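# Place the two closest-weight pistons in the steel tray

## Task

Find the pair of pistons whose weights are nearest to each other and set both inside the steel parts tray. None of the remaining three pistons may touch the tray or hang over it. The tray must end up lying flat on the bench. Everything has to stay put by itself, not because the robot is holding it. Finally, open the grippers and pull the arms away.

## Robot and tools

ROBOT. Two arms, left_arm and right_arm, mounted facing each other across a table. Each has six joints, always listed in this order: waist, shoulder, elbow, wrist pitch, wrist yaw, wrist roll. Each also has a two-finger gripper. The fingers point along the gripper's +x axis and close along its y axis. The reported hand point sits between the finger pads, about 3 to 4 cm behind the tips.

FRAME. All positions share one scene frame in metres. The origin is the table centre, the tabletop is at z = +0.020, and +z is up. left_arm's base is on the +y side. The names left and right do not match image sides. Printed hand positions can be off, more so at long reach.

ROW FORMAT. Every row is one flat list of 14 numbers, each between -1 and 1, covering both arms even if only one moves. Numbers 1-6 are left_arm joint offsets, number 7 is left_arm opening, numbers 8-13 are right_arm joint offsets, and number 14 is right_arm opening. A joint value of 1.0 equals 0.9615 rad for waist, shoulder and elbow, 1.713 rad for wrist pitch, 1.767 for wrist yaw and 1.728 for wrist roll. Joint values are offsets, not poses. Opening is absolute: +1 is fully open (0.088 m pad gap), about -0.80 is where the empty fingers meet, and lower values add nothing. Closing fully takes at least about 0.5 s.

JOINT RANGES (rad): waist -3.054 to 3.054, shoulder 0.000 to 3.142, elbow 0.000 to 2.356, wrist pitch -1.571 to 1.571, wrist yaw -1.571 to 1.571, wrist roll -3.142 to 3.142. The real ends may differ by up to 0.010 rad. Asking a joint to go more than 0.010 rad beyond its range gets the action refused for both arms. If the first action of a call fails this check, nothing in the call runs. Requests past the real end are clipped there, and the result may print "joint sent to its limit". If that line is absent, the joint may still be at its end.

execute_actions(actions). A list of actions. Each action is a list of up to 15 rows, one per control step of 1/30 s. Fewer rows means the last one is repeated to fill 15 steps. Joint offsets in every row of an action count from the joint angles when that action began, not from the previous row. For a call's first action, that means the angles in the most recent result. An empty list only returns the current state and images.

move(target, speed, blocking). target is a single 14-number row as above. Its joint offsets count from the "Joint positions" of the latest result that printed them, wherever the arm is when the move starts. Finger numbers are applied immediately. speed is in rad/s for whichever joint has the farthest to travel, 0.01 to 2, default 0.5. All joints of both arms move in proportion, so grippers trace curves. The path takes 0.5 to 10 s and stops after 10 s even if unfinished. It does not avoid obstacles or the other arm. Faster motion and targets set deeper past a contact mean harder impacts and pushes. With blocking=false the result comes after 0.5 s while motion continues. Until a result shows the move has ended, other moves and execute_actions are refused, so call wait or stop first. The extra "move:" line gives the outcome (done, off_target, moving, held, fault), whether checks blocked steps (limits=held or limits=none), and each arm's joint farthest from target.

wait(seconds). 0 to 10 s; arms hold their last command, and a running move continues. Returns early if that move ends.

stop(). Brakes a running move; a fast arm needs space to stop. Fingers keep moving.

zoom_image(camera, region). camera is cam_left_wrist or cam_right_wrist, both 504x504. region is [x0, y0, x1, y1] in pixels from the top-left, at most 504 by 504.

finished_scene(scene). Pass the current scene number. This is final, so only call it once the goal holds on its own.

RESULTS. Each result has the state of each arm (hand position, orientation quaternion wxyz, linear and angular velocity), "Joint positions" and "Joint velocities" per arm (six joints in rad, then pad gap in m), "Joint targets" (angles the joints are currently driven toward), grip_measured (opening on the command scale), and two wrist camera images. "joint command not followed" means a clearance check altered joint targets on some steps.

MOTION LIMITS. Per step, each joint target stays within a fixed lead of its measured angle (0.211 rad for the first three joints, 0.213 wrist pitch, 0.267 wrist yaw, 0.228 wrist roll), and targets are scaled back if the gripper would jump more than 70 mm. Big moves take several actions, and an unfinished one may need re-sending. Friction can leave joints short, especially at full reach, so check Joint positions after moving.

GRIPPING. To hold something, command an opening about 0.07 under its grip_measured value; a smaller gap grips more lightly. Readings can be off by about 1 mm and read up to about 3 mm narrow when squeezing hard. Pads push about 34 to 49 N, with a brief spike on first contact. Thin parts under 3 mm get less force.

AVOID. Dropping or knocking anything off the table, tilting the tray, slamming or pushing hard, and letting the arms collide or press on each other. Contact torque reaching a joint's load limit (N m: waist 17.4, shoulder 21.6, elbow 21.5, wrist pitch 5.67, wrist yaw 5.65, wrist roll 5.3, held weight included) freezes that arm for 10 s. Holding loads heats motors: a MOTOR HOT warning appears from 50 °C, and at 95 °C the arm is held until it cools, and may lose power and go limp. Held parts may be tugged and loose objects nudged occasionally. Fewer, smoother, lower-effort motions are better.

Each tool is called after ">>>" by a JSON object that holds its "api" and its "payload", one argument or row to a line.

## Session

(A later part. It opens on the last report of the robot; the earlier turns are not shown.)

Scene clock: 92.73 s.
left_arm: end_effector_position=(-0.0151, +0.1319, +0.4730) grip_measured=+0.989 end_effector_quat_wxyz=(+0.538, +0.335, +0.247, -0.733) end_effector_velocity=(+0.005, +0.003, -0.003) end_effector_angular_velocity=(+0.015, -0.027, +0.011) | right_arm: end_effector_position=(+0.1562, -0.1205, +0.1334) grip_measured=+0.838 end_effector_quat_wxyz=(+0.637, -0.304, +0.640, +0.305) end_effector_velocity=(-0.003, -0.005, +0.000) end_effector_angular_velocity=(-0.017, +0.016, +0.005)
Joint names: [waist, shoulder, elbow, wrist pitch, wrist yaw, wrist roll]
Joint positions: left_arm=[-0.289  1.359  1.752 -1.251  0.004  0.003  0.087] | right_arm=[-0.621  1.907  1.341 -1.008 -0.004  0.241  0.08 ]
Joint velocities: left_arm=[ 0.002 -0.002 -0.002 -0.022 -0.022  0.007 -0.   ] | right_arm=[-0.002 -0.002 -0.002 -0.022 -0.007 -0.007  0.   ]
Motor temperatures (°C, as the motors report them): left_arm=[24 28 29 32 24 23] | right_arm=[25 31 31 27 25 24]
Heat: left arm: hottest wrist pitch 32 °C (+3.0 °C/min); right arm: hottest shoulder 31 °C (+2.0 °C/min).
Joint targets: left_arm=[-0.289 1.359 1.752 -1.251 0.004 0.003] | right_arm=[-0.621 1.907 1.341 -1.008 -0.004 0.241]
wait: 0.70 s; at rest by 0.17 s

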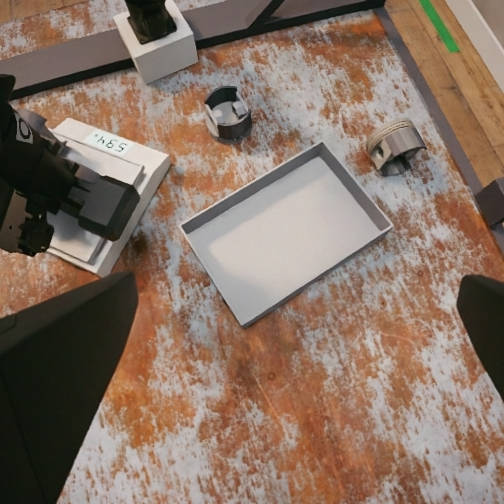

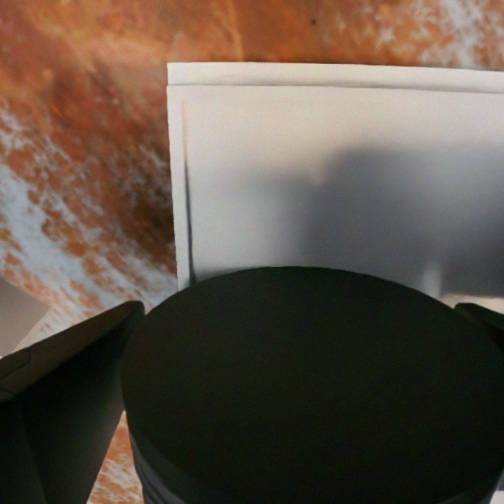

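>>> {"api": "execute_actions", "payload": {
  "actions": [
    [[0,0,0,0,0,0,1,0,0,0,0,0,0,0.78],[0,0,0,0,0,0,1,0,0,0,0,0,0,0.74],[0,0,0,0,0,0,1,0,0,0,0,0,0,0.71],[0,0,0,0,0,0,1,0,0,0,0,0,0,0.68],[0,0,0,0,0,0,1,0,0,0,0,0,0,0.65],[0,0,0,0,0,0,1,0,0,0,0,0,0,0.62],[0,0,0,0,0,0,1,0,0,0,0,0,0,0.59],[0,0,0,0,0,0,1,0,0,0,0,0,0,0.56],[0,0,0,0,0,0,1,0,0,0,0,0,0,0.53],[0,0,0,0,0,0,1,0,0,0,0,0,0,0.5]]
  ]
}}

>>> {"api": "move", "payload": {
  "target": [0,-0.1,-0.05,0,0,0,1, 0.03,-0.047,0.095,-0.065,0,0,0.5],
  "speed": 0.35
}}

Scene clock: 94.53 s.
left_arm: end_effector_position=(-0.0151, +0.1319, +0.4730) grip_measured=+0.989 end_effector_quat_wxyz=(+0.538, +0.335, +0.247, -0.733) end_effector_velocity=(+0.000, -0.001, +0.003) end_effector_angular_velocity=(-0.012, +0.003, +0.008) | right_arm: end_effector_position=(+0.1562, -0.1206, +0.1334) grip_measured=+0.583 end_effector_quat_wxyz=(+0.636, -0.304, +0.640, +0.305) end_effector_velocity=(-0.001, -0.002, +0.000) end_effector_angular_velocity=(-0.003, +0.010, +0.020)
Joint names: [waist, shoulder, elbow, wrist pitch, wrist yaw, wrist roll]
Joint positions: left_arm=[-0.289  1.359  1.752 -1.251  0.004  0.003  0.087] | right_arm=[-0.621  1.907  1.341 -1.008 -0.004  0.241  0.068]
Joint velocities: left_arm=[-0.002 -0.002  0.002  0.007 -0.007 -0.007  0.   ] | right_arm=[-0.002 -0.002 -0.002 -0.007 -0.007 -0.022  0.   ]
Motor temperatures (°C, as the motors report them): left_arm=[24 28 29 32 24 23] | right_arm=[25 31 31 27 25 24]
Heat: left arm: hottest wrist pitch 32 °C (+3.0 °C/min); right arm: hottest shoulder 31 °C (+2.0 °C/min).
Joint targets: left_arm=[-0.289 1.359 1.752 -1.251 0.004 0.003] | right_arm=[-0.621 1.907 1.341 -1.008 -0.004 0.241]

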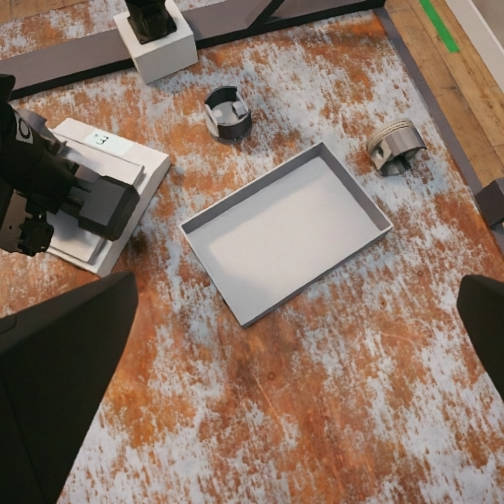

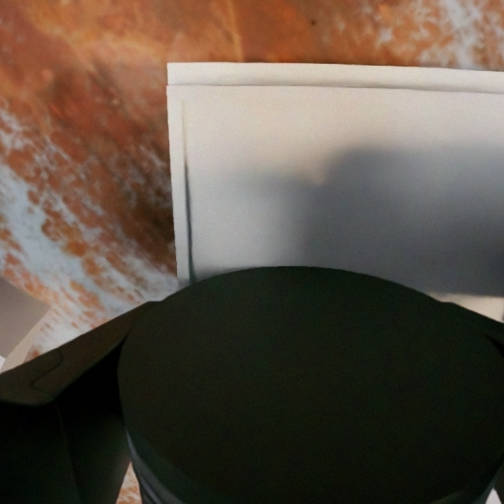

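Scene clock: 95.50 s.
left_arm: end_effector_position=(-0.0084, +0.1537, +0.4863) grip_measured=+0.989 end_effector_quat_wxyz=(+0.545, +0.314, +0.232, -0.742) end_effector_velocity=(+0.001, +0.003, -0.002) end_effector_angular_velocity=(+0.004, -0.012, -0.018) | right_arm: end_effector_position=(+0.1484, -0.1168, +0.1623) grip_measured=+0.583 end_effector_quat_wxyz=(+0.633, -0.312, +0.636, +0.313) end_effector_velocity=(-0.000, -0.006, +0.000) end_effector_angular_velocity=(-0.023, +0.002, +0.005)
Joint names: [waist, shoulder, elbow, wrist pitch, wrist yaw, wrist roll]
Joint positions: left_arm=[-0.289  1.268  1.717 -1.251  0.004  0.003  0.087] | right_arm=[-0.596  1.878  1.422 -1.117 -0.004  0.241  0.068]
Joint velocities: left_arm=[ 0.002 -0.007 -0.007 -0.007  0.007  0.022 -0.   ] | right_arm=[-0.002 -0.002 -0.002 -0.022  0.007 -0.007  0.   ]
Motor temperatures (°C, as the motors report them): left_arm=[24 28 29 32 24 23] | right_arm=[25 31 31 27 25 24]
Heat: left arm: hottest wrist pitch 32 °C (+2.0 °C/min); right arm: hottest shoulder 31 °C (+2.0 °C/min).
Joint targets: left_arm=[-0.289 1.263 1.704 -1.251 0.004 0.003] | right_arm=[-0.592 1.862 1.433 -1.120 -0.004 0.241]
move: off_target (left_arm, right_arm); limits=none; left_arm: farthest joint: the elbow, 0.013 radians from its target (0.048 radians at the start); right_arm: farthest joint: the shoulder, 0.016 radians from its target (0.045 radians at the start)

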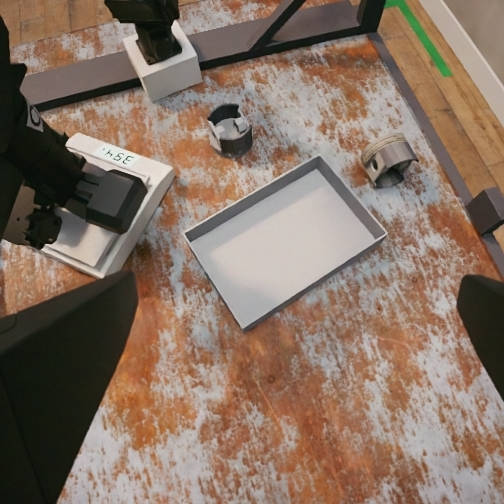

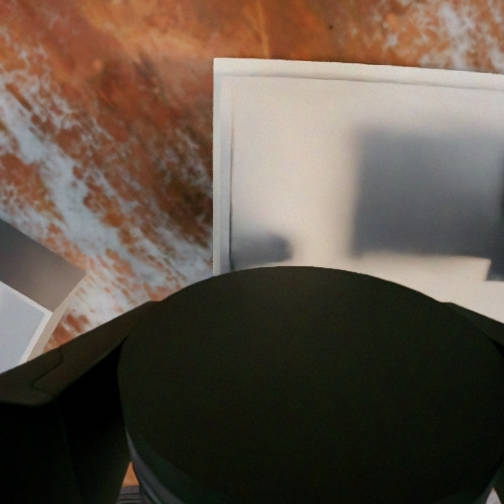

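>>> {"api": "move", "payload": {
  "target": [0,0,0,0,0,0,1, 0.806,0.267,0.204,0.039,0,0.828,0.5],
  "speed": 1.3
}}

Scene clock: 97.87 s.
left_arm: end_effector_position=(-0.0084, +0.1537, +0.4863) grip_measured=+0.989 end_effector_quat_wxyz=(+0.545, +0.314, +0.232, -0.742) end_effector_velocity=(-0.000, -0.002, -0.000) end_effector_angular_velocity=(-0.005, -0.009, -0.003) | right_arm: end_effector_position=(-0.1317, -0.0576, +0.1208) grip_measured=+0.583 end_effector_quat_wxyz=(+0.700, -0.091, +0.703, +0.092) end_effector_velocity=(+0.001, -0.002, -0.002) end_effector_angular_velocity=(-0.014, +0.003, -0.010)
Joint names: [waist, shoulder, elbow, wrist pitch, wrist yaw, wrist roll]
Joint positions: left_arm=[-0.289  1.268  1.717 -1.251  0.004  0.003  0.087] | right_arm=[ 0.177  2.122  1.605 -1.051 -0.004  1.669  0.068]
Joint velocities: left_arm=[-0.002  0.002 -0.002  0.007 -0.007  0.007 -0.   ] | right_arm=[-0.002  0.002 -0.002 -0.007 -0.007  0.007 -0.   ]
Motor temperatures (°C, as the motors report them): left_arm=[24 28 29 32 24 23] | right_arm=[25 32 31 27 25 24]
Heat: left arm: hottest wrist pitch 32 °C (+2.0 °C/min); right arm: hottest shoulder 32 °C (+3.0 °C/min).
Joint targets: left_arm=[-0.289 1.268 1.717 -1.251 0.004 0.003] | right_arm=[0.178 2.135 1.617 -1.050 -0.004 1.672]
move: off_target (right_arm); limits=none; left_arm: farthest joint: the waist, 0.000 radians from its target (0.000 radians at the start); right_arm: farthest joint: the elbow, 0.013 radians from its target (0.197 radians at the start)

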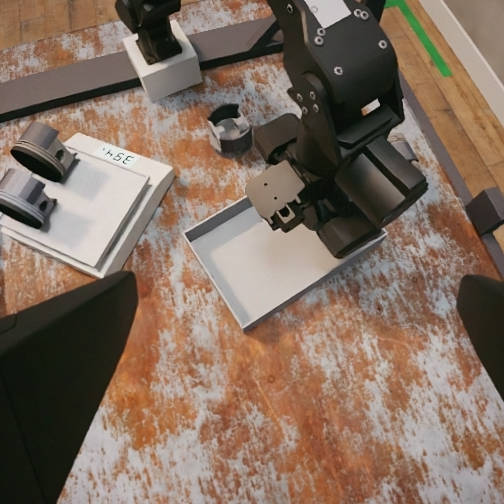

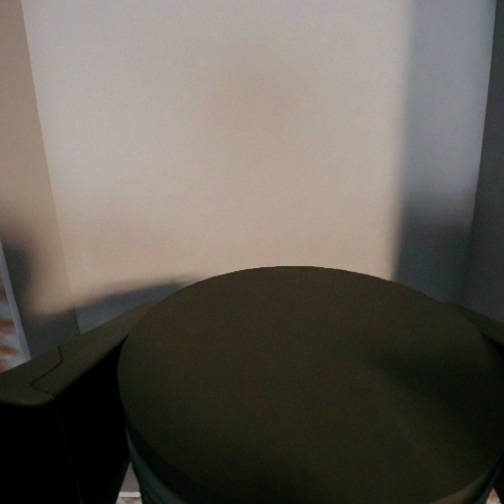

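>>> {"api": "move", "payload": {
  "target": [0,0,0,0,0,0,1, 0,0.083,-0.082,0.081,0,0,0.5],
  "speed": 0.18
}}

Scene clock: 99.63 s.
left_arm: end_effector_position=(-0.0084, +0.1537, +0.4863) grip_measured=+0.989 end_effector_quat_wxyz=(+0.545, +0.314, +0.232, -0.742) end_effector_velocity=(-0.000, +0.002, -0.003) end_effector_angular_velocity=(+0.015, +0.006, +0.014) | right_arm: end_effector_position=(-0.1327, -0.0551, +0.0788) grip_measured=+0.583 end_effector_quat_wxyz=(+0.700, -0.092, +0.703, +0.092) end_effector_velocity=(+0.001, -0.003, +0.001) end_effector_angular_velocity=(-0.009, +0.004, +0.005)
Joint names: [waist, shoulder, elbow, wrist pitch, wrist yaw, wrist roll]
Joint positions: left_arm=[-0.289  1.268  1.717 -1.251  0.004  0.003  0.087] | right_arm=[ 0.177  2.188  1.534 -0.916 -0.004  1.669  0.068]
Joint velocities: left_arm=[-0.007 -0.002 -0.007 -0.007 -0.007 -0.022 -0.   ] | right_arm=[-0.002 -0.007 -0.007 -0.007 -0.007 -0.007 -0.   ]
Motor temperatures (°C, as the motors report them): left_arm=[24 28 29 32 24 23] | right_arm=[25 32 31 27 25 24]
Heat: left arm: hottest wrist pitch 32 °C (+2.0 °C/min); right arm: hottest shoulder 32 °C (+3.0 °C/min).
Joint targets: left_arm=[-0.289 1.268 1.717 -1.251 0.004 0.003] | right_arm=[0.177 2.202 1.527 -0.913 -0.004 1.668]
move: off_target (right_arm); limits=none; left_arm: farthest joint: the waist, 0.000 radians from its target (0.000 radians at the start); right_arm: farthest joint: the shoulder, 0.014 radians from its target (0.079 radians at the start)

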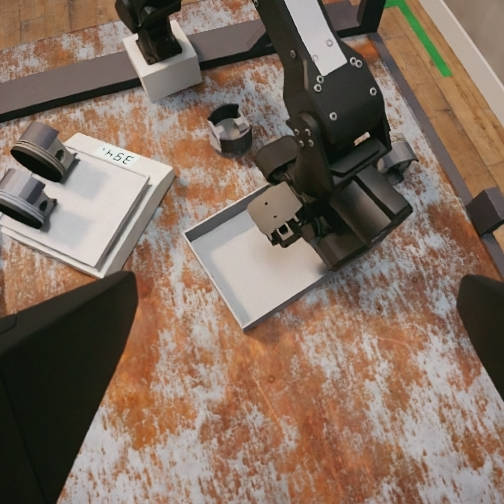

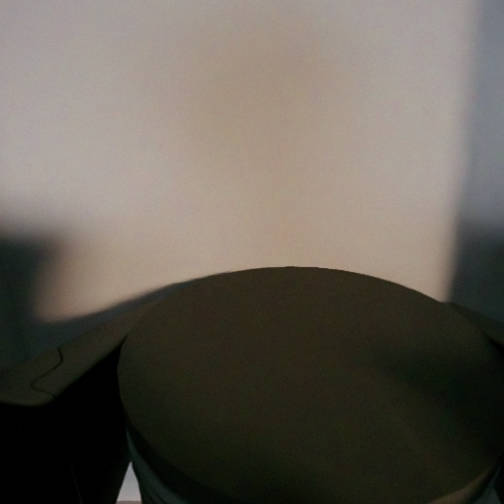

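>>> {"api": "execute_actions", "payload": {
  "actions": [
    [[0,0,0,0,0,0,1,0,0.015,-0.007,0,0,0,0.5],[0,0,0,0,0,0,1,0,0.016,-0.007,0,0,0,0.5],[0,0,0,0,0,0,1,0,0.017,-0.007,0,0,0,0.5],[0,0,0,0,0,0,1,0,0.018,-0.007,0,0,0,0.5],[0,0,0,0,0,0,1,0,0.018,-0.007,0,0,0,0.5],[0,0,0,0,0,0,1,0,0.018,-0.007,0,0,0,0.5],[0,0,0,0,0,0,1,0,0.018,-0.007,0,0,0,0.56],[0,0,0,0,0,0,1,0,0.01,-0.004,0,0,0,0.62],[0,0,0,0,0,0,1,0,0.005,0,0,0,0,0.68],[0,0,0,0,0,0,1,0,0.005,0,0,0,0,0.74],[0,0,0,0,0,0,1,0,0.005,0,0,0,0,0.8],[0,0,0,0,0,0,1,0,0.005,0,0,0,0,0.86],[0,0,0,0,0,0,1,0,0.005,0,0,0,0,0.9]]
  ]
}}

>>> {"api": "move", "payload": {
  "target": [0,0,0,0,0,0,1, 0,-0.115,0.13,-0.127,0,0,0.9],
  "speed": 0.6
}}

Scene clock: 100.90 s.
left_arm: end_effector_position=(-0.0084, +0.1537, +0.4863) grip_measured=+0.989 end_effector_quat_wxyz=(+0.545, +0.314, +0.232, -0.742) end_effector_velocity=(+0.001, +0.000, -0.003) end_effector_angular_velocity=(+0.012, -0.004, +0.008) | right_arm: end_effector_position=(-0.1327, -0.0552, +0.0786) grip_measured=+0.819 end_effector_quat_wxyz=(+0.700, -0.092, +0.703, +0.092) end_effector_velocity=(-0.003, -0.003, +0.000) end_effector_angular_velocity=(-0.009, +0.004, +0.015)
Joint names: [waist, shoulder, elbow, wrist pitch, wrist yaw, wrist roll]
Joint positions: left_arm=[-0.289  1.268  1.717 -1.251  0.004  0.003  0.087] | right_arm=[ 0.177  2.188  1.534 -0.915 -0.004  1.669  0.079]
Joint velocities: left_arm=[-0.002  0.002 -0.002 -0.007 -0.007 -0.007 -0.   ] | right_arm=[ 0.007 -0.002 -0.002 -0.007 -0.007 -0.007  0.036]
Motor temperatures (°C, as the motors report them): left_arm=[24 28 29 32 24 23] | right_arm=[25 32 31 27 25 24]
Heat: left arm: hottest wrist pitch 32 °C (+2.0 °C/min); right arm: hottest shoulder 32 °C (+3.0 °C/min).
Joint targets: left_arm=[-0.289 1.268 1.717 -1.251 0.004 0.003] | right_arm=[0.177 2.193 1.534 -0.915 -0.004 1.669]

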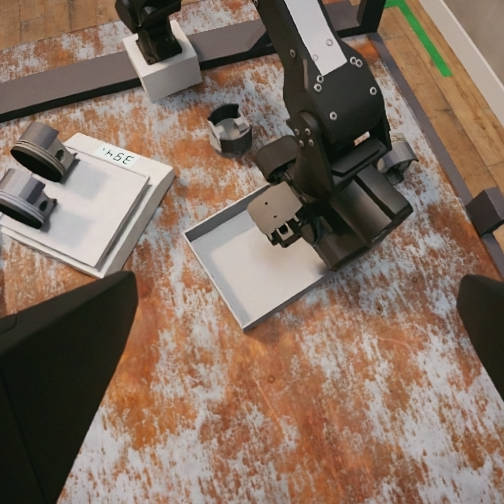

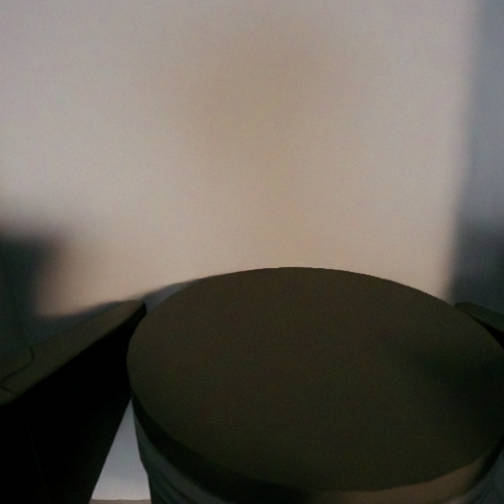

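Scene clock: 101.97 s.
left_arm: end_effector_position=(-0.0084, +0.1537, +0.4863) grip_measured=+0.989 end_effector_quat_wxyz=(+0.545, +0.314, +0.232, -0.742) end_effector_velocity=(+0.003, +0.002, +0.000) end_effector_angular_velocity=(-0.001, -0.011, +0.002) | right_arm: end_effector_position=(-0.1310, -0.0596, +0.1467) grip_measured=+0.898 end_effector_quat_wxyz=(+0.699, -0.089, +0.703, +0.094) end_effector_velocity=(-0.000, +0.001, +0.000) end_effector_angular_velocity=(+0.004, +0.009, +0.020)
Joint names: [waist, shoulder, elbow, wrist pitch, wrist yaw, wrist roll]
Joint positions: left_arm=[-0.289  1.268  1.717 -1.251  0.004  0.003  0.087] | right_arm=[ 0.177  2.085  1.654 -1.131 -0.004  1.669  0.083]
Joint velocities: left_arm=[ 0.002 -0.007 -0.002 -0.007 -0.007  0.007 -0.   ] | right_arm=[-0.002 -0.002 -0.002  0.007 -0.007 -0.022  0.   ]
Motor temperatures (°C, as the motors report them): left_arm=[24 28 29 32 24 23] | right_arm=[25 32 31 27 25 24]
Heat: left arm: hottest wrist pitch 32 °C (+2.0 °C/min); right arm: hottest shoulder 32 °C (+3.0 °C/min).
Joint targets: left_arm=[-0.289 1.268 1.717 -1.251 0.004 0.003] | right_arm=[0.177 2.078 1.659 -1.133 -0.004 1.669]
move: done; limits=none; left_arm: farthest joint: the waist, 0.000 radians from its target (0.000 radians at the start); right_arm: farthest joint: the shoulder, 0.008 radians from its target (0.111 radians at the start)

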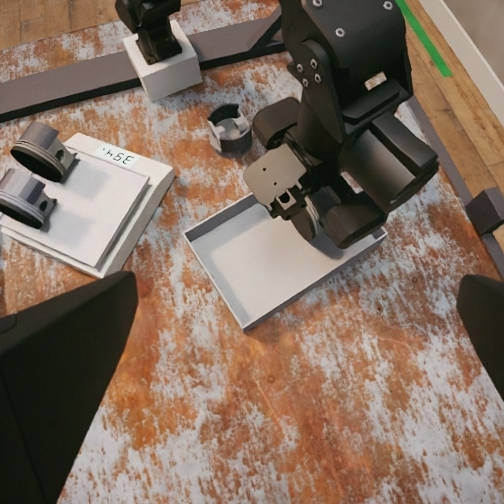

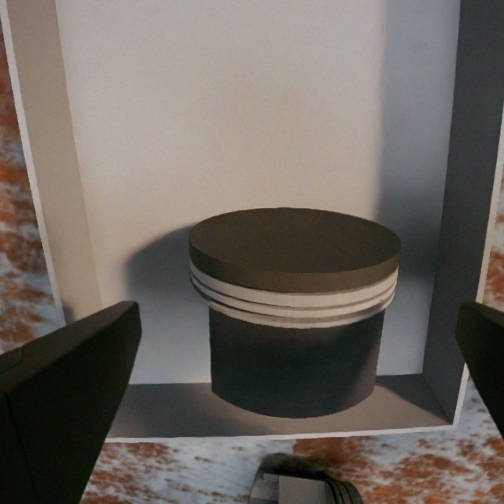

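>>> {"api": "move", "payload": {
  "target": [0,0,0,0,0,0,1, -1.0,-0.431,-0.34,-0.055,0,-0.997,1],
  "speed": 1.5
}}

>>> {"api": "move", "payload": {
  "target": [0,0,0,0,0,0,1, -0.14,-0.005,-0.03,0.012,0,0,1],
  "speed": 0.5
}}

Scene clock: 104.63 s.
left_arm: end_effector_position=(-0.0084, +0.1537, +0.4863) grip_measured=+0.989 end_effector_quat_wxyz=(+0.545, +0.314, +0.232, -0.742) end_effector_velocity=(+0.003, +0.005, -0.002) end_effector_angular_velocity=(+0.019, +0.005, +0.023) | right_arm: end_effector_position=(+0.1787, -0.1847, +0.2007) grip_measured=+1.000 end_effector_quat_wxyz=(+0.617, -0.344, +0.617, +0.347) end_effector_velocity=(-0.004, -0.005, -0.001) end_effector_angular_velocity=(-0.018, +0.021, +0.005)
Joint names: [waist, shoulder, elbow, wrist pitch, wrist yaw, wrist roll]
Joint positions: left_arm=[-0.289  1.268  1.717 -1.251  0.004  0.003  0.087] | right_arm=[-0.781  1.683  1.337 -1.223 -0.004 -0.051  0.088]
Joint velocities: left_arm=[ 0.002 -0.007 -0.002 -0.022 -0.007 -0.022 -0.   ] | right_arm=[-0.002 -0.002 -0.007 -0.022 -0.007 -0.007  0.   ]
Motor temperatures (°C, as the motors report them): left_arm=[24 28 29 33 24 23] | right_arm=[25 33 31 27 25 24]
Heat: left arm: hottest wrist pitch 33 °C (+3.0 °C/min); right arm: hottest shoulder 33 °C (+3.0 °C/min).
Joint targets: left_arm=[-0.289 1.268 1.717 -1.251 0.004 0.003] | right_arm=[-0.785 1.671 1.327 -1.225 -0.004 -0.054]
move: off_target (right_arm); limits=none; left_arm: farthest joint: the waist, 0.000 radians from its target (0.000 radians at the start); right_arm: farthest joint: the shoulder, 0.012 radians from its target (0.415 radians at the start)

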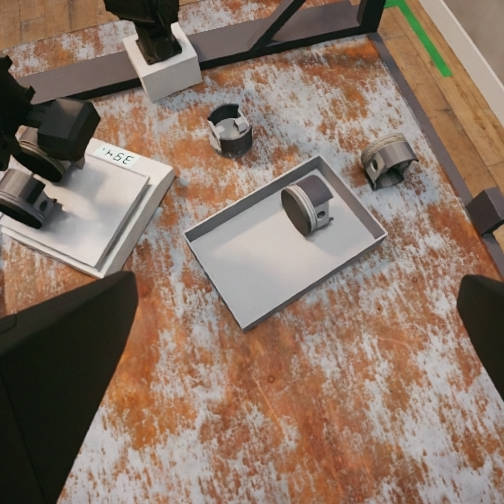

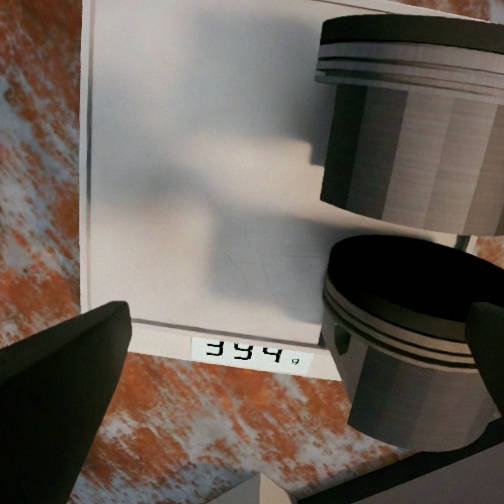

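Scene clock: 105.47 s.
left_arm: end_effector_position=(-0.0084, +0.1537, +0.4863) grip_measured=+0.989 end_effector_quat_wxyz=(+0.545, +0.314, +0.232, -0.742) end_effector_velocity=(+0.002, +0.006, -0.006) end_effector_angular_velocity=(+0.035, -0.011, +0.008) | right_arm: end_effector_position=(+0.2091, -0.2092, +0.1959) grip_measured=+1.000 end_effector_quat_wxyz=(+0.638, -0.304, +0.638, +0.307) end_effector_velocity=(+0.003, -0.001, +0.000) end_effector_angular_velocity=(+0.010, +0.001, -0.020)
Joint names: [waist, shoulder, elbow, wrist pitch, wrist yaw, wrist roll]
Joint positions: left_arm=[-0.289  1.268  1.717 -1.251  0.004  0.003  0.087] | right_arm=[-0.911  1.683  1.318 -1.204 -0.004 -0.051  0.088]
Joint velocities: left_arm=[-0.002 -0.002 -0.002 -0.037 -0.007 -0.007 -0.   ] | right_arm=[-0.012 -0.002 -0.002  0.007 -0.007  0.007  0.   ]
Motor temperatures (°C, as the motors report them): left_arm=[24 28 29 33 24 23] | right_arm=[25 33 31 27 25 24]
Heat: left arm: hottest wrist pitch 33 °C (+3.0 °C/min); right arm: hottest shoulder 33 °C (+3.0 °C/min).
Joint targets: left_arm=[-0.289 1.268 1.717 -1.251 0.004 0.003] | right_arm=[-0.915 1.678 1.308 -1.202 -0.004 -0.051]
move: done; limits=none; left_arm: farthest joint: the waist, 0.000 radians from its target (0.000 radians at the start); right_arm: farthest joint: the elbow, 0.010 radians from its target (0.029 radians at the start)

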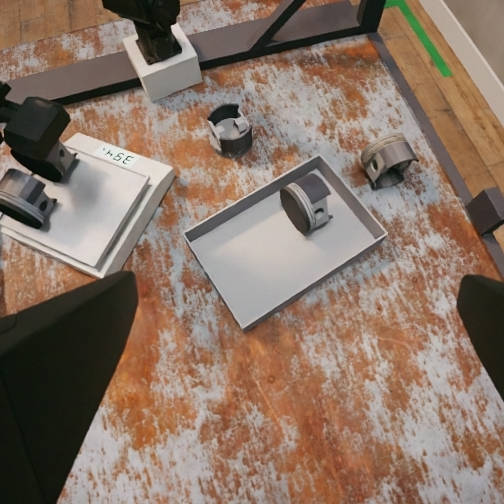

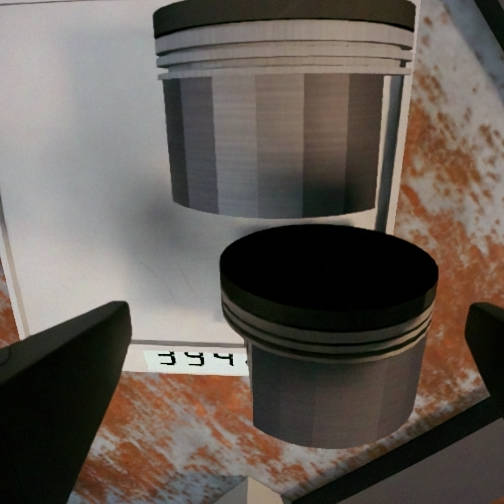

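>>> {"api": "move", "payload": {
  "target": [0,0,0,0,0,0,1, -0.045,0.06,-0.226,0.147,0,0,1],
  "speed": 0.35
}}

Scene clock: 107.07 s.
left_arm: end_effector_position=(-0.0084, +0.1537, +0.4863) grip_measured=+0.989 end_effector_quat_wxyz=(+0.545, +0.314, +0.232, -0.742) end_effector_velocity=(-0.000, +0.002, -0.001) end_effector_angular_velocity=(+0.007, -0.002, +0.003) | right_arm: end_effector_position=(+0.2146, -0.2206, +0.1329) grip_measured=+1.000 end_effector_quat_wxyz=(+0.643, -0.291, +0.645, +0.294) end_effector_velocity=(-0.004, +0.000, -0.001) end_effector_angular_velocity=(+0.007, +0.024, +0.005)
Joint names: [waist, shoulder, elbow, wrist pitch, wrist yaw, wrist roll]
Joint positions: left_arm=[-0.289  1.268  1.717 -1.251  0.004  0.003  0.087] | right_arm=[-0.95   1.727  1.11  -0.955 -0.004 -0.051  0.088]
Joint velocities: left_arm=[-0.007 -0.002 -0.002 -0.007 -0.007 -0.007 -0.   ] | right_arm=[-0.002  0.002 -0.002 -0.007 -0.022 -0.007  0.   ]
Motor temperatures (°C, as the motors report them): left_arm=[24 28 29 33 24 23] | right_arm=[25 33 31 27 25 24]
Heat: left arm: hottest wrist pitch 33 °C (+3.0 °C/min); right arm: hottest shoulder 33 °C (+3.0 °C/min).
Joint targets: left_arm=[-0.289 1.268 1.717 -1.251 0.004 0.003] | right_arm=[-0.954 1.740 1.101 -0.953 -0.004 -0.051]
move: off_target (right_arm); limits=none; left_arm: farthest joint: the waist, 0.000 radians from its target (0.000 radians at the start); right_arm: farthest joint: the shoulder, 0.013 radians from its target (0.058 radians at the start)

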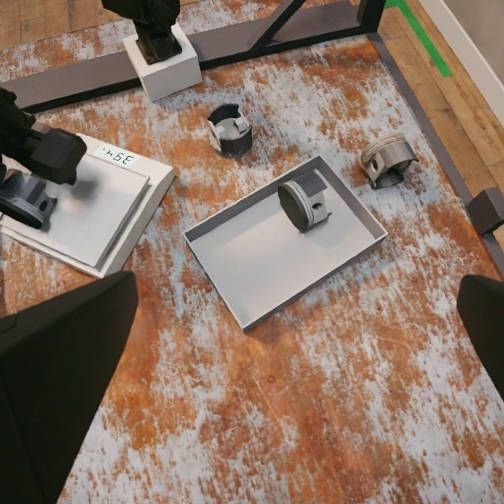

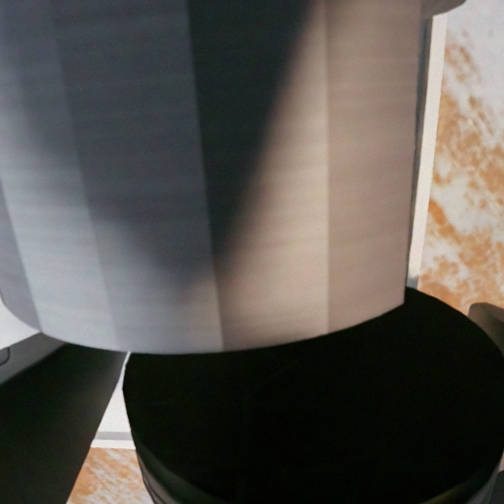

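>>> {"api": "execute_actions", "payload": {
  "actions": [
    [[0,0,0,0,0,0,1,0,0,0,0,0,0,0.92],[0,0,0,0,0,0,1,0,0,0,0,0,0,0.86],[0,0,0,0,0,0,1,0,0,0,0,0,0,0.8],[0,0,0,0,0,0,1,0,0,0,0,0,0,0.75],[0,0,0,0,0,0,1,0,0,0,0,0,0,0.71],[0,0,0,0,0,0,1,0,0,0,0,0,0,0.68],[0,0,0,0,0,0,1,0,0,0,0,0,0,0.65],[0,0,0,0,0,0,1,0,0,0,0,0,0,0.62],[0,0,0,0,0,0,1,0,0,0,0,0,0,0.59],[0,0,0,0,0,0,1,0,0,0,0,0,0,0.56],[0,0,0,0,0,0,1,0,0,0,0,0,0,0.53],[0,0,0,0,0,0,1,0,0,0,0,0,0,0.5]],
    [[0,0,0,0,0,0,1,0,-0.006,0.006,-0.002,0,0,0.5],[0,0,0,0,0,0,1,0,-0.012,0.012,-0.005,0,0,0.5],[0,0,0,0,0,0,1,0,-0.017,0.019,-0.01,0,0,0.5],[0,0,0,0,0,0,1,0,-0.022,0.027,-0.016,0,0,0.5],[0,0,0,0,0,0,1,0,-0.028,0.036,-0.023,0,0,0.5],[0,0,0,0,0,0,1,0.003,-0.034,0.045,-0.031,0,0,0.5],[0,0,0,0,0,0,1,0.009,-0.04,0.054,-0.039,0,0,0.5],[0,0,0,0,0,0,1,0.018,-0.046,0.063,-0.047,0,0,0.5],[0,0,0,0,0,0,1,0.03,-0.052,0.071,-0.055,0,0,0.5],[0,0,0,0,0,0,1,0.045,-0.057,0.079,-0.062,0,0,0.5],[0,0,0,0,0,0,1,0.063,-0.061,0.085,-0.067,0,0,0.5],[0,0,0,0,0,0,1,0.083,-0.064,0.09,-0.072,0,0,0.5],[0,0,0,0,0,0,1,0.105,-0.067,0.093,-0.075,0,0,0.5],[0,0,0,0,0,0,1,0.128,-0.068,0.095,-0.076,0,0,0.5],[0,0,0,0,0,0,1,0.152,-0.068,0.095,-0.076,0,0,0.5]],
    [[0,0,0,0,0,0,1,0.085,-0.015,0.012,0,0,0,0.5],[0,0,0,0,0,0,1,0.108,-0.015,0.012,0,0,0,0.5],[0,0,0,0,0,0,1,0.13,-0.015,0.012,0,0,0,0.5],[0,0,0,0,0,0,1,0.151,-0.015,0.012,0,0,0,0.5],[0,0,0,0,0,0,1,0.17,-0.015,0.012,0,0,0,0.5],[0,0,0,0,0,0,1,0.187,-0.015,0.012,0,0,0,0.5],[0,0,0,0,0,0,1,0.202,-0.015,0.012,0,0,0,0.5],[0,0,0,0,0,0,1,0.215,-0.015,0.012,0,0,0,0.5],[0,0,0,0,0,0,1,0.226,-0.015,0.012,0,0,0,0.5],[0,0,0,0,0,0,1,0.235,-0.015,0.012,0,0,0,0.5],[0,0,0,0,0,0,1,0.242,-0.015,0.012,0,0,0,0.5],[0,0,0,0,0,0,1,0.247,-0.015,0.012,0,0,0,0.5],[0,0,0,0,0,0,1,0.25,-0.015,0.012,0,0,0,0.5]]
  ]
}}

Scene clock: 110.87 s.
left_arm: end_effector_position=(-0.0084, +0.1537, +0.4863) grip_measured=+0.989 end_effector_quat_wxyz=(+0.545, +0.314, +0.232, -0.742) end_effector_velocity=(+0.003, +0.002, -0.000) end_effector_angular_velocity=(-0.001, -0.011, +0.018) | right_arm: end_effector_position=(+0.1400, -0.1685, +0.1644) grip_measured=+0.589 end_effector_quat_wxyz=(+0.594, -0.385, +0.588, +0.391) end_effector_velocity=(-0.030, +0.012, +0.001) end_effector_angular_velocity=(+0.001, +0.008, +0.112)
Joint names: [waist, shoulder, elbow, wrist pitch, wrist yaw, wrist roll]
Joint positions: left_arm=[-0.289  1.268  1.717 -1.251  0.004  0.003  0.087] | right_arm=[-0.641  1.678  1.186 -1.066 -0.004 -0.051  0.068]
Joint velocities: left_arm=[-0.002 -0.007 -0.002 -0.007 -0.022 -0.007 -0.   ] | right_arm=[ 0.105 -0.007 -0.002 -0.007 -0.007 -0.007 -0.   ]
Motor temperatures (°C, as the motors report them): left_arm=[24 28 29 33 24 23] | right_arm=[25 33 31 27 25 24]
Heat: left arm: hottest wrist pitch 33 °C (+3.0 °C/min); right arm: hottest shoulder 33 °C (+3.0 °C/min).
Joint targets: left_arm=[-0.289 1.268 1.717 -1.251 0.004 0.003] | right_arm=[-0.629 1.667 1.194 -1.065 -0.004 -0.051]

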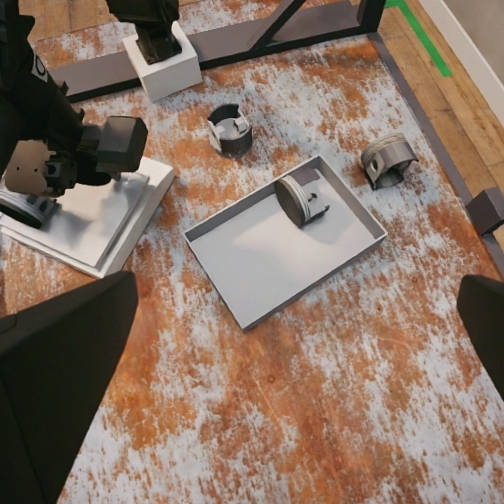

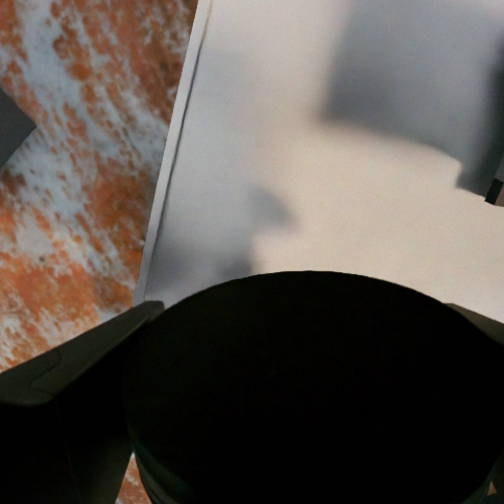

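>>> {"api": "move", "payload": {
  "target": [0,0,0,0,0,0,1, 0.583,0.518,0.559,-0.031,0,0.847,0.5],
  "speed": 1.3
}}

Scene clock: 113.43 s.
left_arm: end_effector_position=(-0.0084, +0.1537, +0.4863) grip_measured=+0.989 end_effector_quat_wxyz=(+0.545, +0.314, +0.232, -0.742) end_effector_velocity=(+0.002, -0.001, -0.001) end_effector_angular_velocity=(-0.002, +0.001, +0.013) | right_arm: end_effector_position=(-0.0320, -0.0212, +0.1307) grip_measured=+0.589 end_effector_quat_wxyz=(+0.700, -0.091, +0.702, +0.092) end_effector_velocity=(-0.004, -0.006, -0.002) end_effector_angular_velocity=(-0.029, +0.019, -0.005)
Joint names: [waist, shoulder, elbow, wrist pitch, wrist yaw, wrist roll]
Joint positions: left_arm=[-0.289  1.268  1.717 -1.251  0.004  0.003  0.087] | right_arm=[-0.082  2.164  1.711 -1.117 -0.004  1.41   0.068]
Joint velocities: left_arm=[ 0.002 -0.002 -0.007  0.007 -0.007 -0.007 -0.   ] | right_arm=[ 0.002  0.002 -0.002 -0.022 -0.022  0.007 -0.   ]
Motor temperatures (°C, as the motors report them): left_arm=[24 28 29 33 24 23] | right_arm=[25 33 31 27 25 24]
Heat: left arm: hottest wrist pitch 33 °C (+2.0 °C/min); right arm: hottest shoulder 33 °C (+3.0 °C/min).
Joint targets: left_arm=[-0.289 1.268 1.717 -1.251 0.004 0.003] | right_arm=[-0.081 2.176 1.723 -1.119 -0.004 1.413]
move: off_target (right_arm); limits=none; left_arm: farthest joint: the waist, 0.000 radians from its target (0.000 radians at the start); right_arm: farthest joint: the shoulder, 0.012 radians from its target (0.498 radians at the start)

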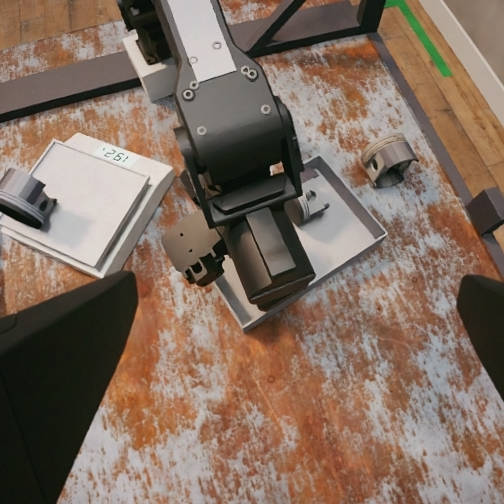

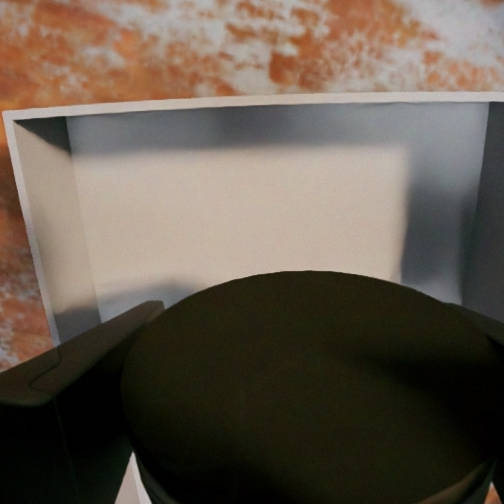

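>>> {"api": "move", "payload": {
  "target": [0,0,0,0,0,0,1, 0,0.072,-0.124,0.099,0,0,0.5],
  "speed": 0.2
}}

Scene clock: 115.30 s.
left_arm: end_effector_position=(-0.0084, +0.1537, +0.4863) grip_measured=+0.989 end_effector_quat_wxyz=(+0.545, +0.314, +0.232, -0.742) end_effector_velocity=(+0.001, +0.001, +0.002) end_effector_angular_velocity=(-0.012, +0.003, +0.008) | right_arm: end_effector_position=(-0.0319, -0.0222, +0.0806) grip_measured=+0.589 end_effector_quat_wxyz=(+0.700, -0.092, +0.702, +0.091) end_effector_velocity=(+0.000, -0.002, +0.000) end_effector_angular_velocity=(-0.008, +0.007, +0.020)
Joint names: [waist, shoulder, elbow, wrist pitch, wrist yaw, wrist roll]
Joint positions: left_arm=[-0.289  1.268  1.717 -1.251  0.004  0.003  0.087] | right_arm=[-0.082  2.221  1.597 -0.949 -0.004  1.41   0.068]
Joint velocities: left_arm=[-0.002 -0.007 -0.002  0.007 -0.007 -0.007 -0.   ] | right_arm=[-0.002 -0.002 -0.002 -0.007 -0.007 -0.022  0.   ]
Motor temperatures (°C, as the motors report them): left_arm=[24 28 29 33 24 23] | right_arm=[25 33 31 27 25 24]
Heat: left arm: hottest wrist pitch 33 °C (+2.0 °C/min); right arm: hottest shoulder 33 °C (+3.0 °C/min).
Joint targets: left_arm=[-0.289 1.268 1.717 -1.251 0.004 0.003] | right_arm=[-0.082 2.233 1.592 -0.948 -0.004 1.410]
move: off_target (right_arm); limits=none; left_arm: farthest joint: the waist, 0.000 radians from its target (0.000 radians at the start); right_arm: farthest joint: the shoulder, 0.012 radians from its target (0.070 radians at the start)

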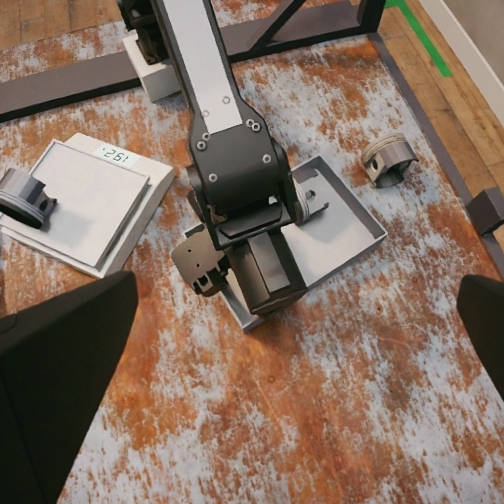

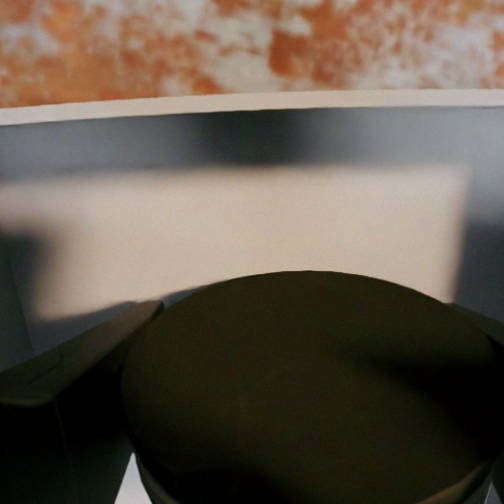

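>>> {"api": "execute_actions", "payload": {
  "actions": [
    [[0,0,0,0,0,0,1,0,0.013,-0.006,0,0,0,0.5],[0,0,0,0,0,0,1,0,0.014,-0.006,0,0,0,0.5],[0,0,0,0,0,0,1,0,0.015,-0.006,0,0,0,0.5],[0,0,0,0,0,0,1,0,0.016,-0.006,0,0,0,0.5],[0,0,0,0,0,0,1,0,0.017,-0.006,0,0,0,0.5],[0,0,0,0,0,0,1,0,0.018,-0.006,0,0,0,0.5],[0,0,0,0,0,0,1,0,0.018,-0.006,0,0,0,0.5],[0,0,0,0,0,0,1,0,0.018,-0.006,0,0,0,0.56],[0,0,0,0,0,0,1,0,0.01,-0.004,0,0,0,0.62],[0,0,0,0,0,0,1,0,0.005,0,0,0,0,0.68],[0,0,0,0,0,0,1,0,0.005,0,0,0,0,0.74],[0,0,0,0,0,0,1,0,0.005,0,0,0,0,0.8],[0,0,0,0,0,0,1,0,0.005,0,0,0,0,0.86],[0,0,0,0,0,0,1,0,0.005,0,0,0,0,0.92]]
  ]
}}

>>> {"api": "move", "payload": {
  "target": [0,0,0,0,0,0,1, 0,-0.1,0.17,-0.145,0,0,0.92],
  "speed": 0.6
}}

>>> {"api": "move", "payload": {
  "target": [0,0,0,0,0,0,1, 0,-0.75,-0.45,-0.1,0,0,0.92],
  "speed": 1.0
}}

Scene clock: 116.40 s.
left_arm: end_effector_position=(-0.0084, +0.1537, +0.4863) grip_measured=+0.989 end_effector_quat_wxyz=(+0.545, +0.314, +0.232, -0.742) end_effector_velocity=(+0.001, +0.002, -0.001) end_effector_angular_velocity=(+0.010, +0.007, +0.018) | right_arm: end_effector_position=(-0.0319, -0.0223, +0.0800) grip_measured=+0.800 end_effector_quat_wxyz=(+0.700, -0.093, +0.702, +0.091) end_effector_velocity=(-0.002, -0.002, +0.000) end_effector_angular_velocity=(-0.008, +0.007, +0.024)
Joint names: [waist, shoulder, elbow, wrist pitch, wrist yaw, wrist roll]
Joint positions: left_arm=[-0.289  1.268  1.717 -1.251  0.004  0.003  0.087] | right_arm=[-0.082  2.223  1.597 -0.949 -0.004  1.41   0.078]
Joint velocities: left_arm=[-0.002 -0.002 -0.002 -0.007 -0.007 -0.022  0.   ] | right_arm=[ 0.002 -0.002 -0.002 -0.007 -0.007 -0.022  0.055]
Motor temperatures (°C, as the motors report them): left_arm=[24 28 29 33 24 23] | right_arm=[25 33 31 27 25 24]
Heat: left arm: hottest wrist pitch 33 °C (+2.0 °C/min); right arm: hottest shoulder 33 °C (+3.0 °C/min).
Joint targets: left_arm=[-0.289 1.268 1.717 -1.251 0.004 0.003] | right_arm=[-0.082 2.226 1.597 -0.949 -0.004 1.410]

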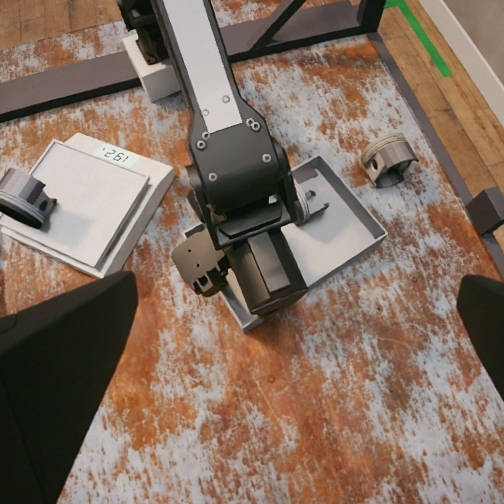

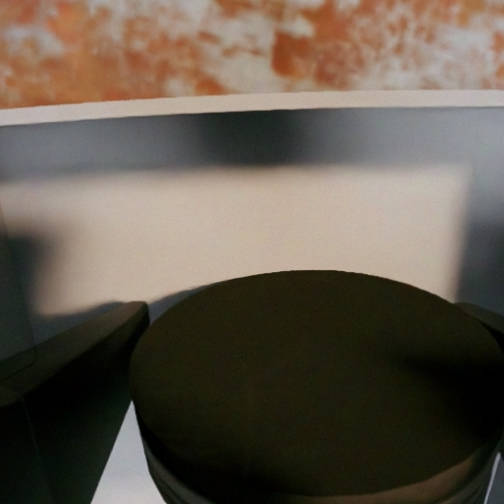

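Scene clock: 117.53 s.
left_arm: end_effector_position=(-0.0084, +0.1537, +0.4863) grip_measured=+0.989 end_effector_quat_wxyz=(+0.545, +0.314, +0.232, -0.742) end_effector_velocity=(+0.002, -0.002, -0.002) end_effector_angular_velocity=(+0.005, +0.008, +0.039) | right_arm: end_effector_position=(-0.0316, -0.0256, +0.1526) grip_measured=+0.918 end_effector_quat_wxyz=(+0.700, -0.094, +0.702, +0.090) end_effector_velocity=(+0.000, -0.005, +0.002) end_effector_angular_velocity=(-0.018, +0.006, -0.010)
Joint names: [waist, shoulder, elbow, wrist pitch, wrist yaw, wrist roll]
Joint positions: left_arm=[-0.289  1.268  1.717 -1.251  0.004  0.003  0.087] | right_arm=[-0.082  2.135  1.755 -1.195 -0.004  1.41   0.084]
Joint velocities: left_arm=[-0.002  0.002 -0.007  0.007 -0.022 -0.037 -0.   ] | right_arm=[-0.002 -0.007 -0.002 -0.022 -0.007  0.007 -0.   ]
Motor temperatures (°C, as the motors report them): left_arm=[24 28 29 33 24 23] | right_arm=[25 34 31 27 25 24]
Heat: left arm: hottest wrist pitch 33 °C (+2.0 °C/min); right arm: hottest shoulder 34 °C (+4.0 °C/min).
Joint targets: left_arm=[-0.289 1.268 1.717 -1.251 0.004 0.003] | right_arm=[-0.082 2.127 1.761 -1.197 -0.004 1.410]
move: done; limits=none; left_arm: farthest joint: the waist, 0.000 radians from its target (0.000 radians at the start); right_arm: farthest joint: the shoulder, 0.009 radians from its target (0.096 radians at the start)

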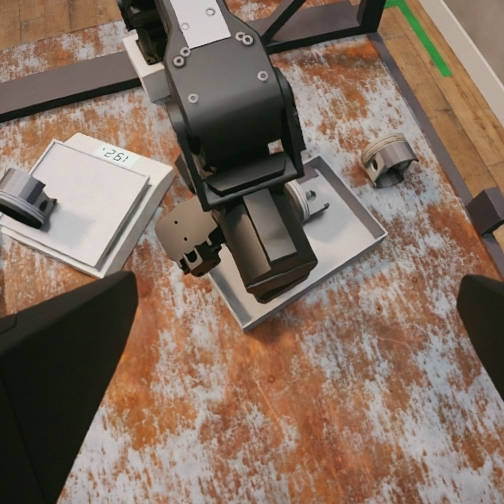

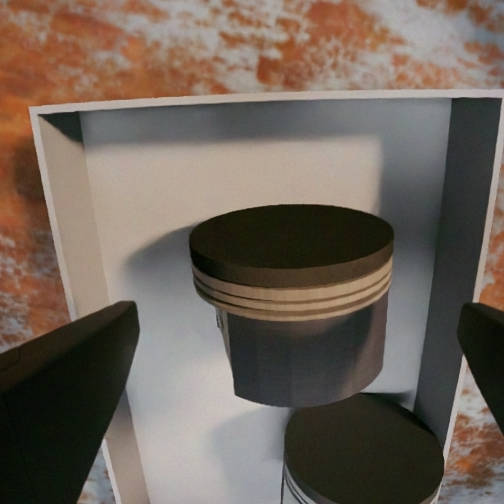

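Scene clock: 119.07 s.
left_arm: end_effector_position=(-0.0084, +0.1537, +0.4863) grip_measured=+0.989 end_effector_quat_wxyz=(+0.545, +0.314, +0.232, -0.742) end_effector_velocity=(+0.003, +0.002, -0.000) end_effector_angular_velocity=(+0.002, -0.001, +0.029) | right_arm: end_effector_position=(-0.0163, -0.1790, +0.2648) grip_measured=+0.918 end_effector_quat_wxyz=(+0.700, -0.051, +0.700, +0.132) end_effector_velocity=(+0.002, +0.000, -0.001) end_effector_angular_velocity=(+0.003, -0.009, +0.019)
Joint names: [waist, shoulder, elbow, wrist pitch, wrist yaw, wrist roll]
Joint positions: left_arm=[-0.289  1.268  1.717 -1.251  0.004  0.003  0.087] | right_arm=[-0.082  1.424  1.332 -1.364 -0.004  1.41   0.084]
Joint velocities: left_arm=[-0.002 -0.007 -0.002 -0.007 -0.022 -0.022 -0.   ] | right_arm=[-0.002 -0.002 -0.007  0.007  0.007 -0.022 -0.   ]
Motor temperatures (°C, as the motors report them): left_arm=[24 28 29 33 24 23] | right_arm=[25 34 31 27 25 24]
Heat: left arm: hottest wrist pitch 33 °C (+2.0 °C/min); right arm: hottest shoulder 34 °C (+4.0 °C/min).
Joint targets: left_arm=[-0.289 1.268 1.717 -1.251 0.004 0.003] | right_arm=[-0.082 1.414 1.322 -1.366 -0.004 1.410]
move: done; limits=none; left_arm: farthest joint: the waist, 0.000 radians from its target (0.000 radians at the start); right_arm: farthest joint: the shoulder, 0.010 radians from its target (0.722 radians at the start)

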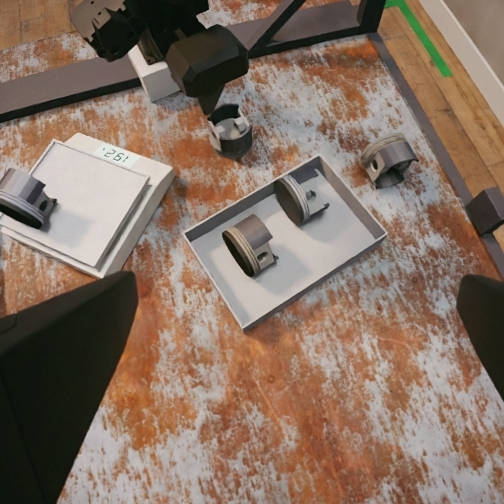

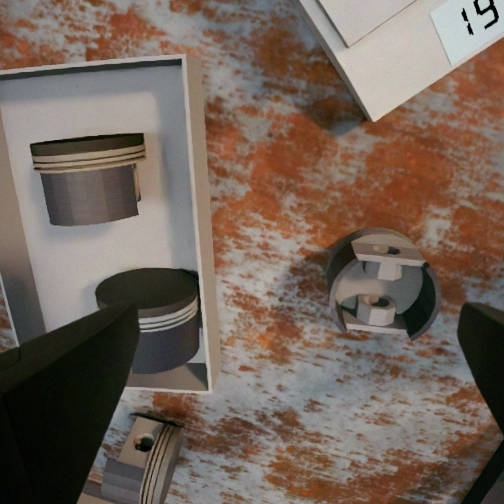

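>>> {"api": "wait", "payload": {
  "seconds": 3
}}

>>> {"api": "finished_scene", "payload": {
  "scene": 2
}}

Scene clock: 122.43 s.
left_arm: end_effector_position=(-0.0084, +0.1537, +0.4863) grip_measured=+0.989 end_effector_quat_wxyz=(+0.545, +0.314, +0.232, -0.742) end_effector_velocity=(+0.004, +0.003, -0.004) end_effector_angular_velocity=(+0.021, -0.007, +0.029) | right_arm: end_effector_position=(-0.0163, -0.1790, +0.2648) grip_measured=+0.918 end_effector_quat_wxyz=(+0.700, -0.051, +0.700, +0.132) end_effector_velocity=(-0.001, -0.002, -0.000) end_effector_angular_velocity=(-0.008, +0.006, +0.011)
Joint names: [waist, shoulder, elbow, wrist pitch, wrist yaw, wrist roll]
Joint positions: left_arm=[-0.289  1.268  1.717 -1.251  0.004  0.003  0.087] | right_arm=[-0.082  1.424  1.332 -1.364 -0.004  1.41   0.084]
Joint velocities: left_arm=[-0.002 -0.002 -0.002 -0.022 -0.022 -0.022  0.   ] | right_arm=[ 0.002 -0.002 -0.002 -0.007 -0.007 -0.007  0.   ]
Motor temperatures (°C, as the motors report them): left_arm=[24 28 29 33 24 23] | right_arm=[25 33 31 27 25 24]
Heat: left arm: hottest wrist pitch 33 °C (+2.0 °C/min); right arm: hottest shoulder 33 °C (+3.0 °C/min).
Joint targets: left_arm=[-0.289 1.268 1.717 -1.251 0.004 0.003] | right_arm=[-0.082 1.414 1.322 -1.366 -0.004 1.410]
wait: 3.00 s; at rest from the start

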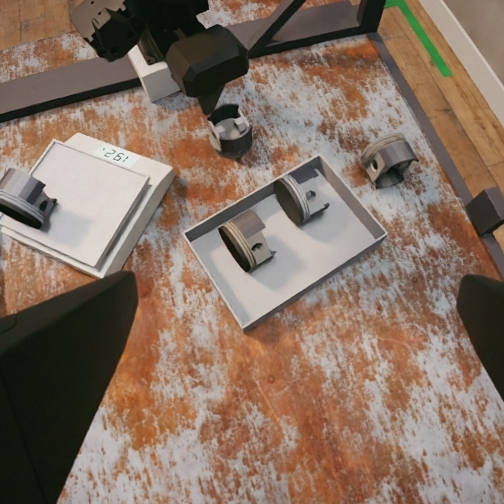

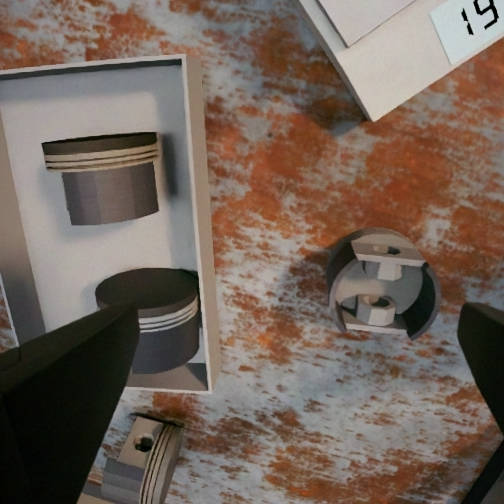

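The scene is finished: the task was done.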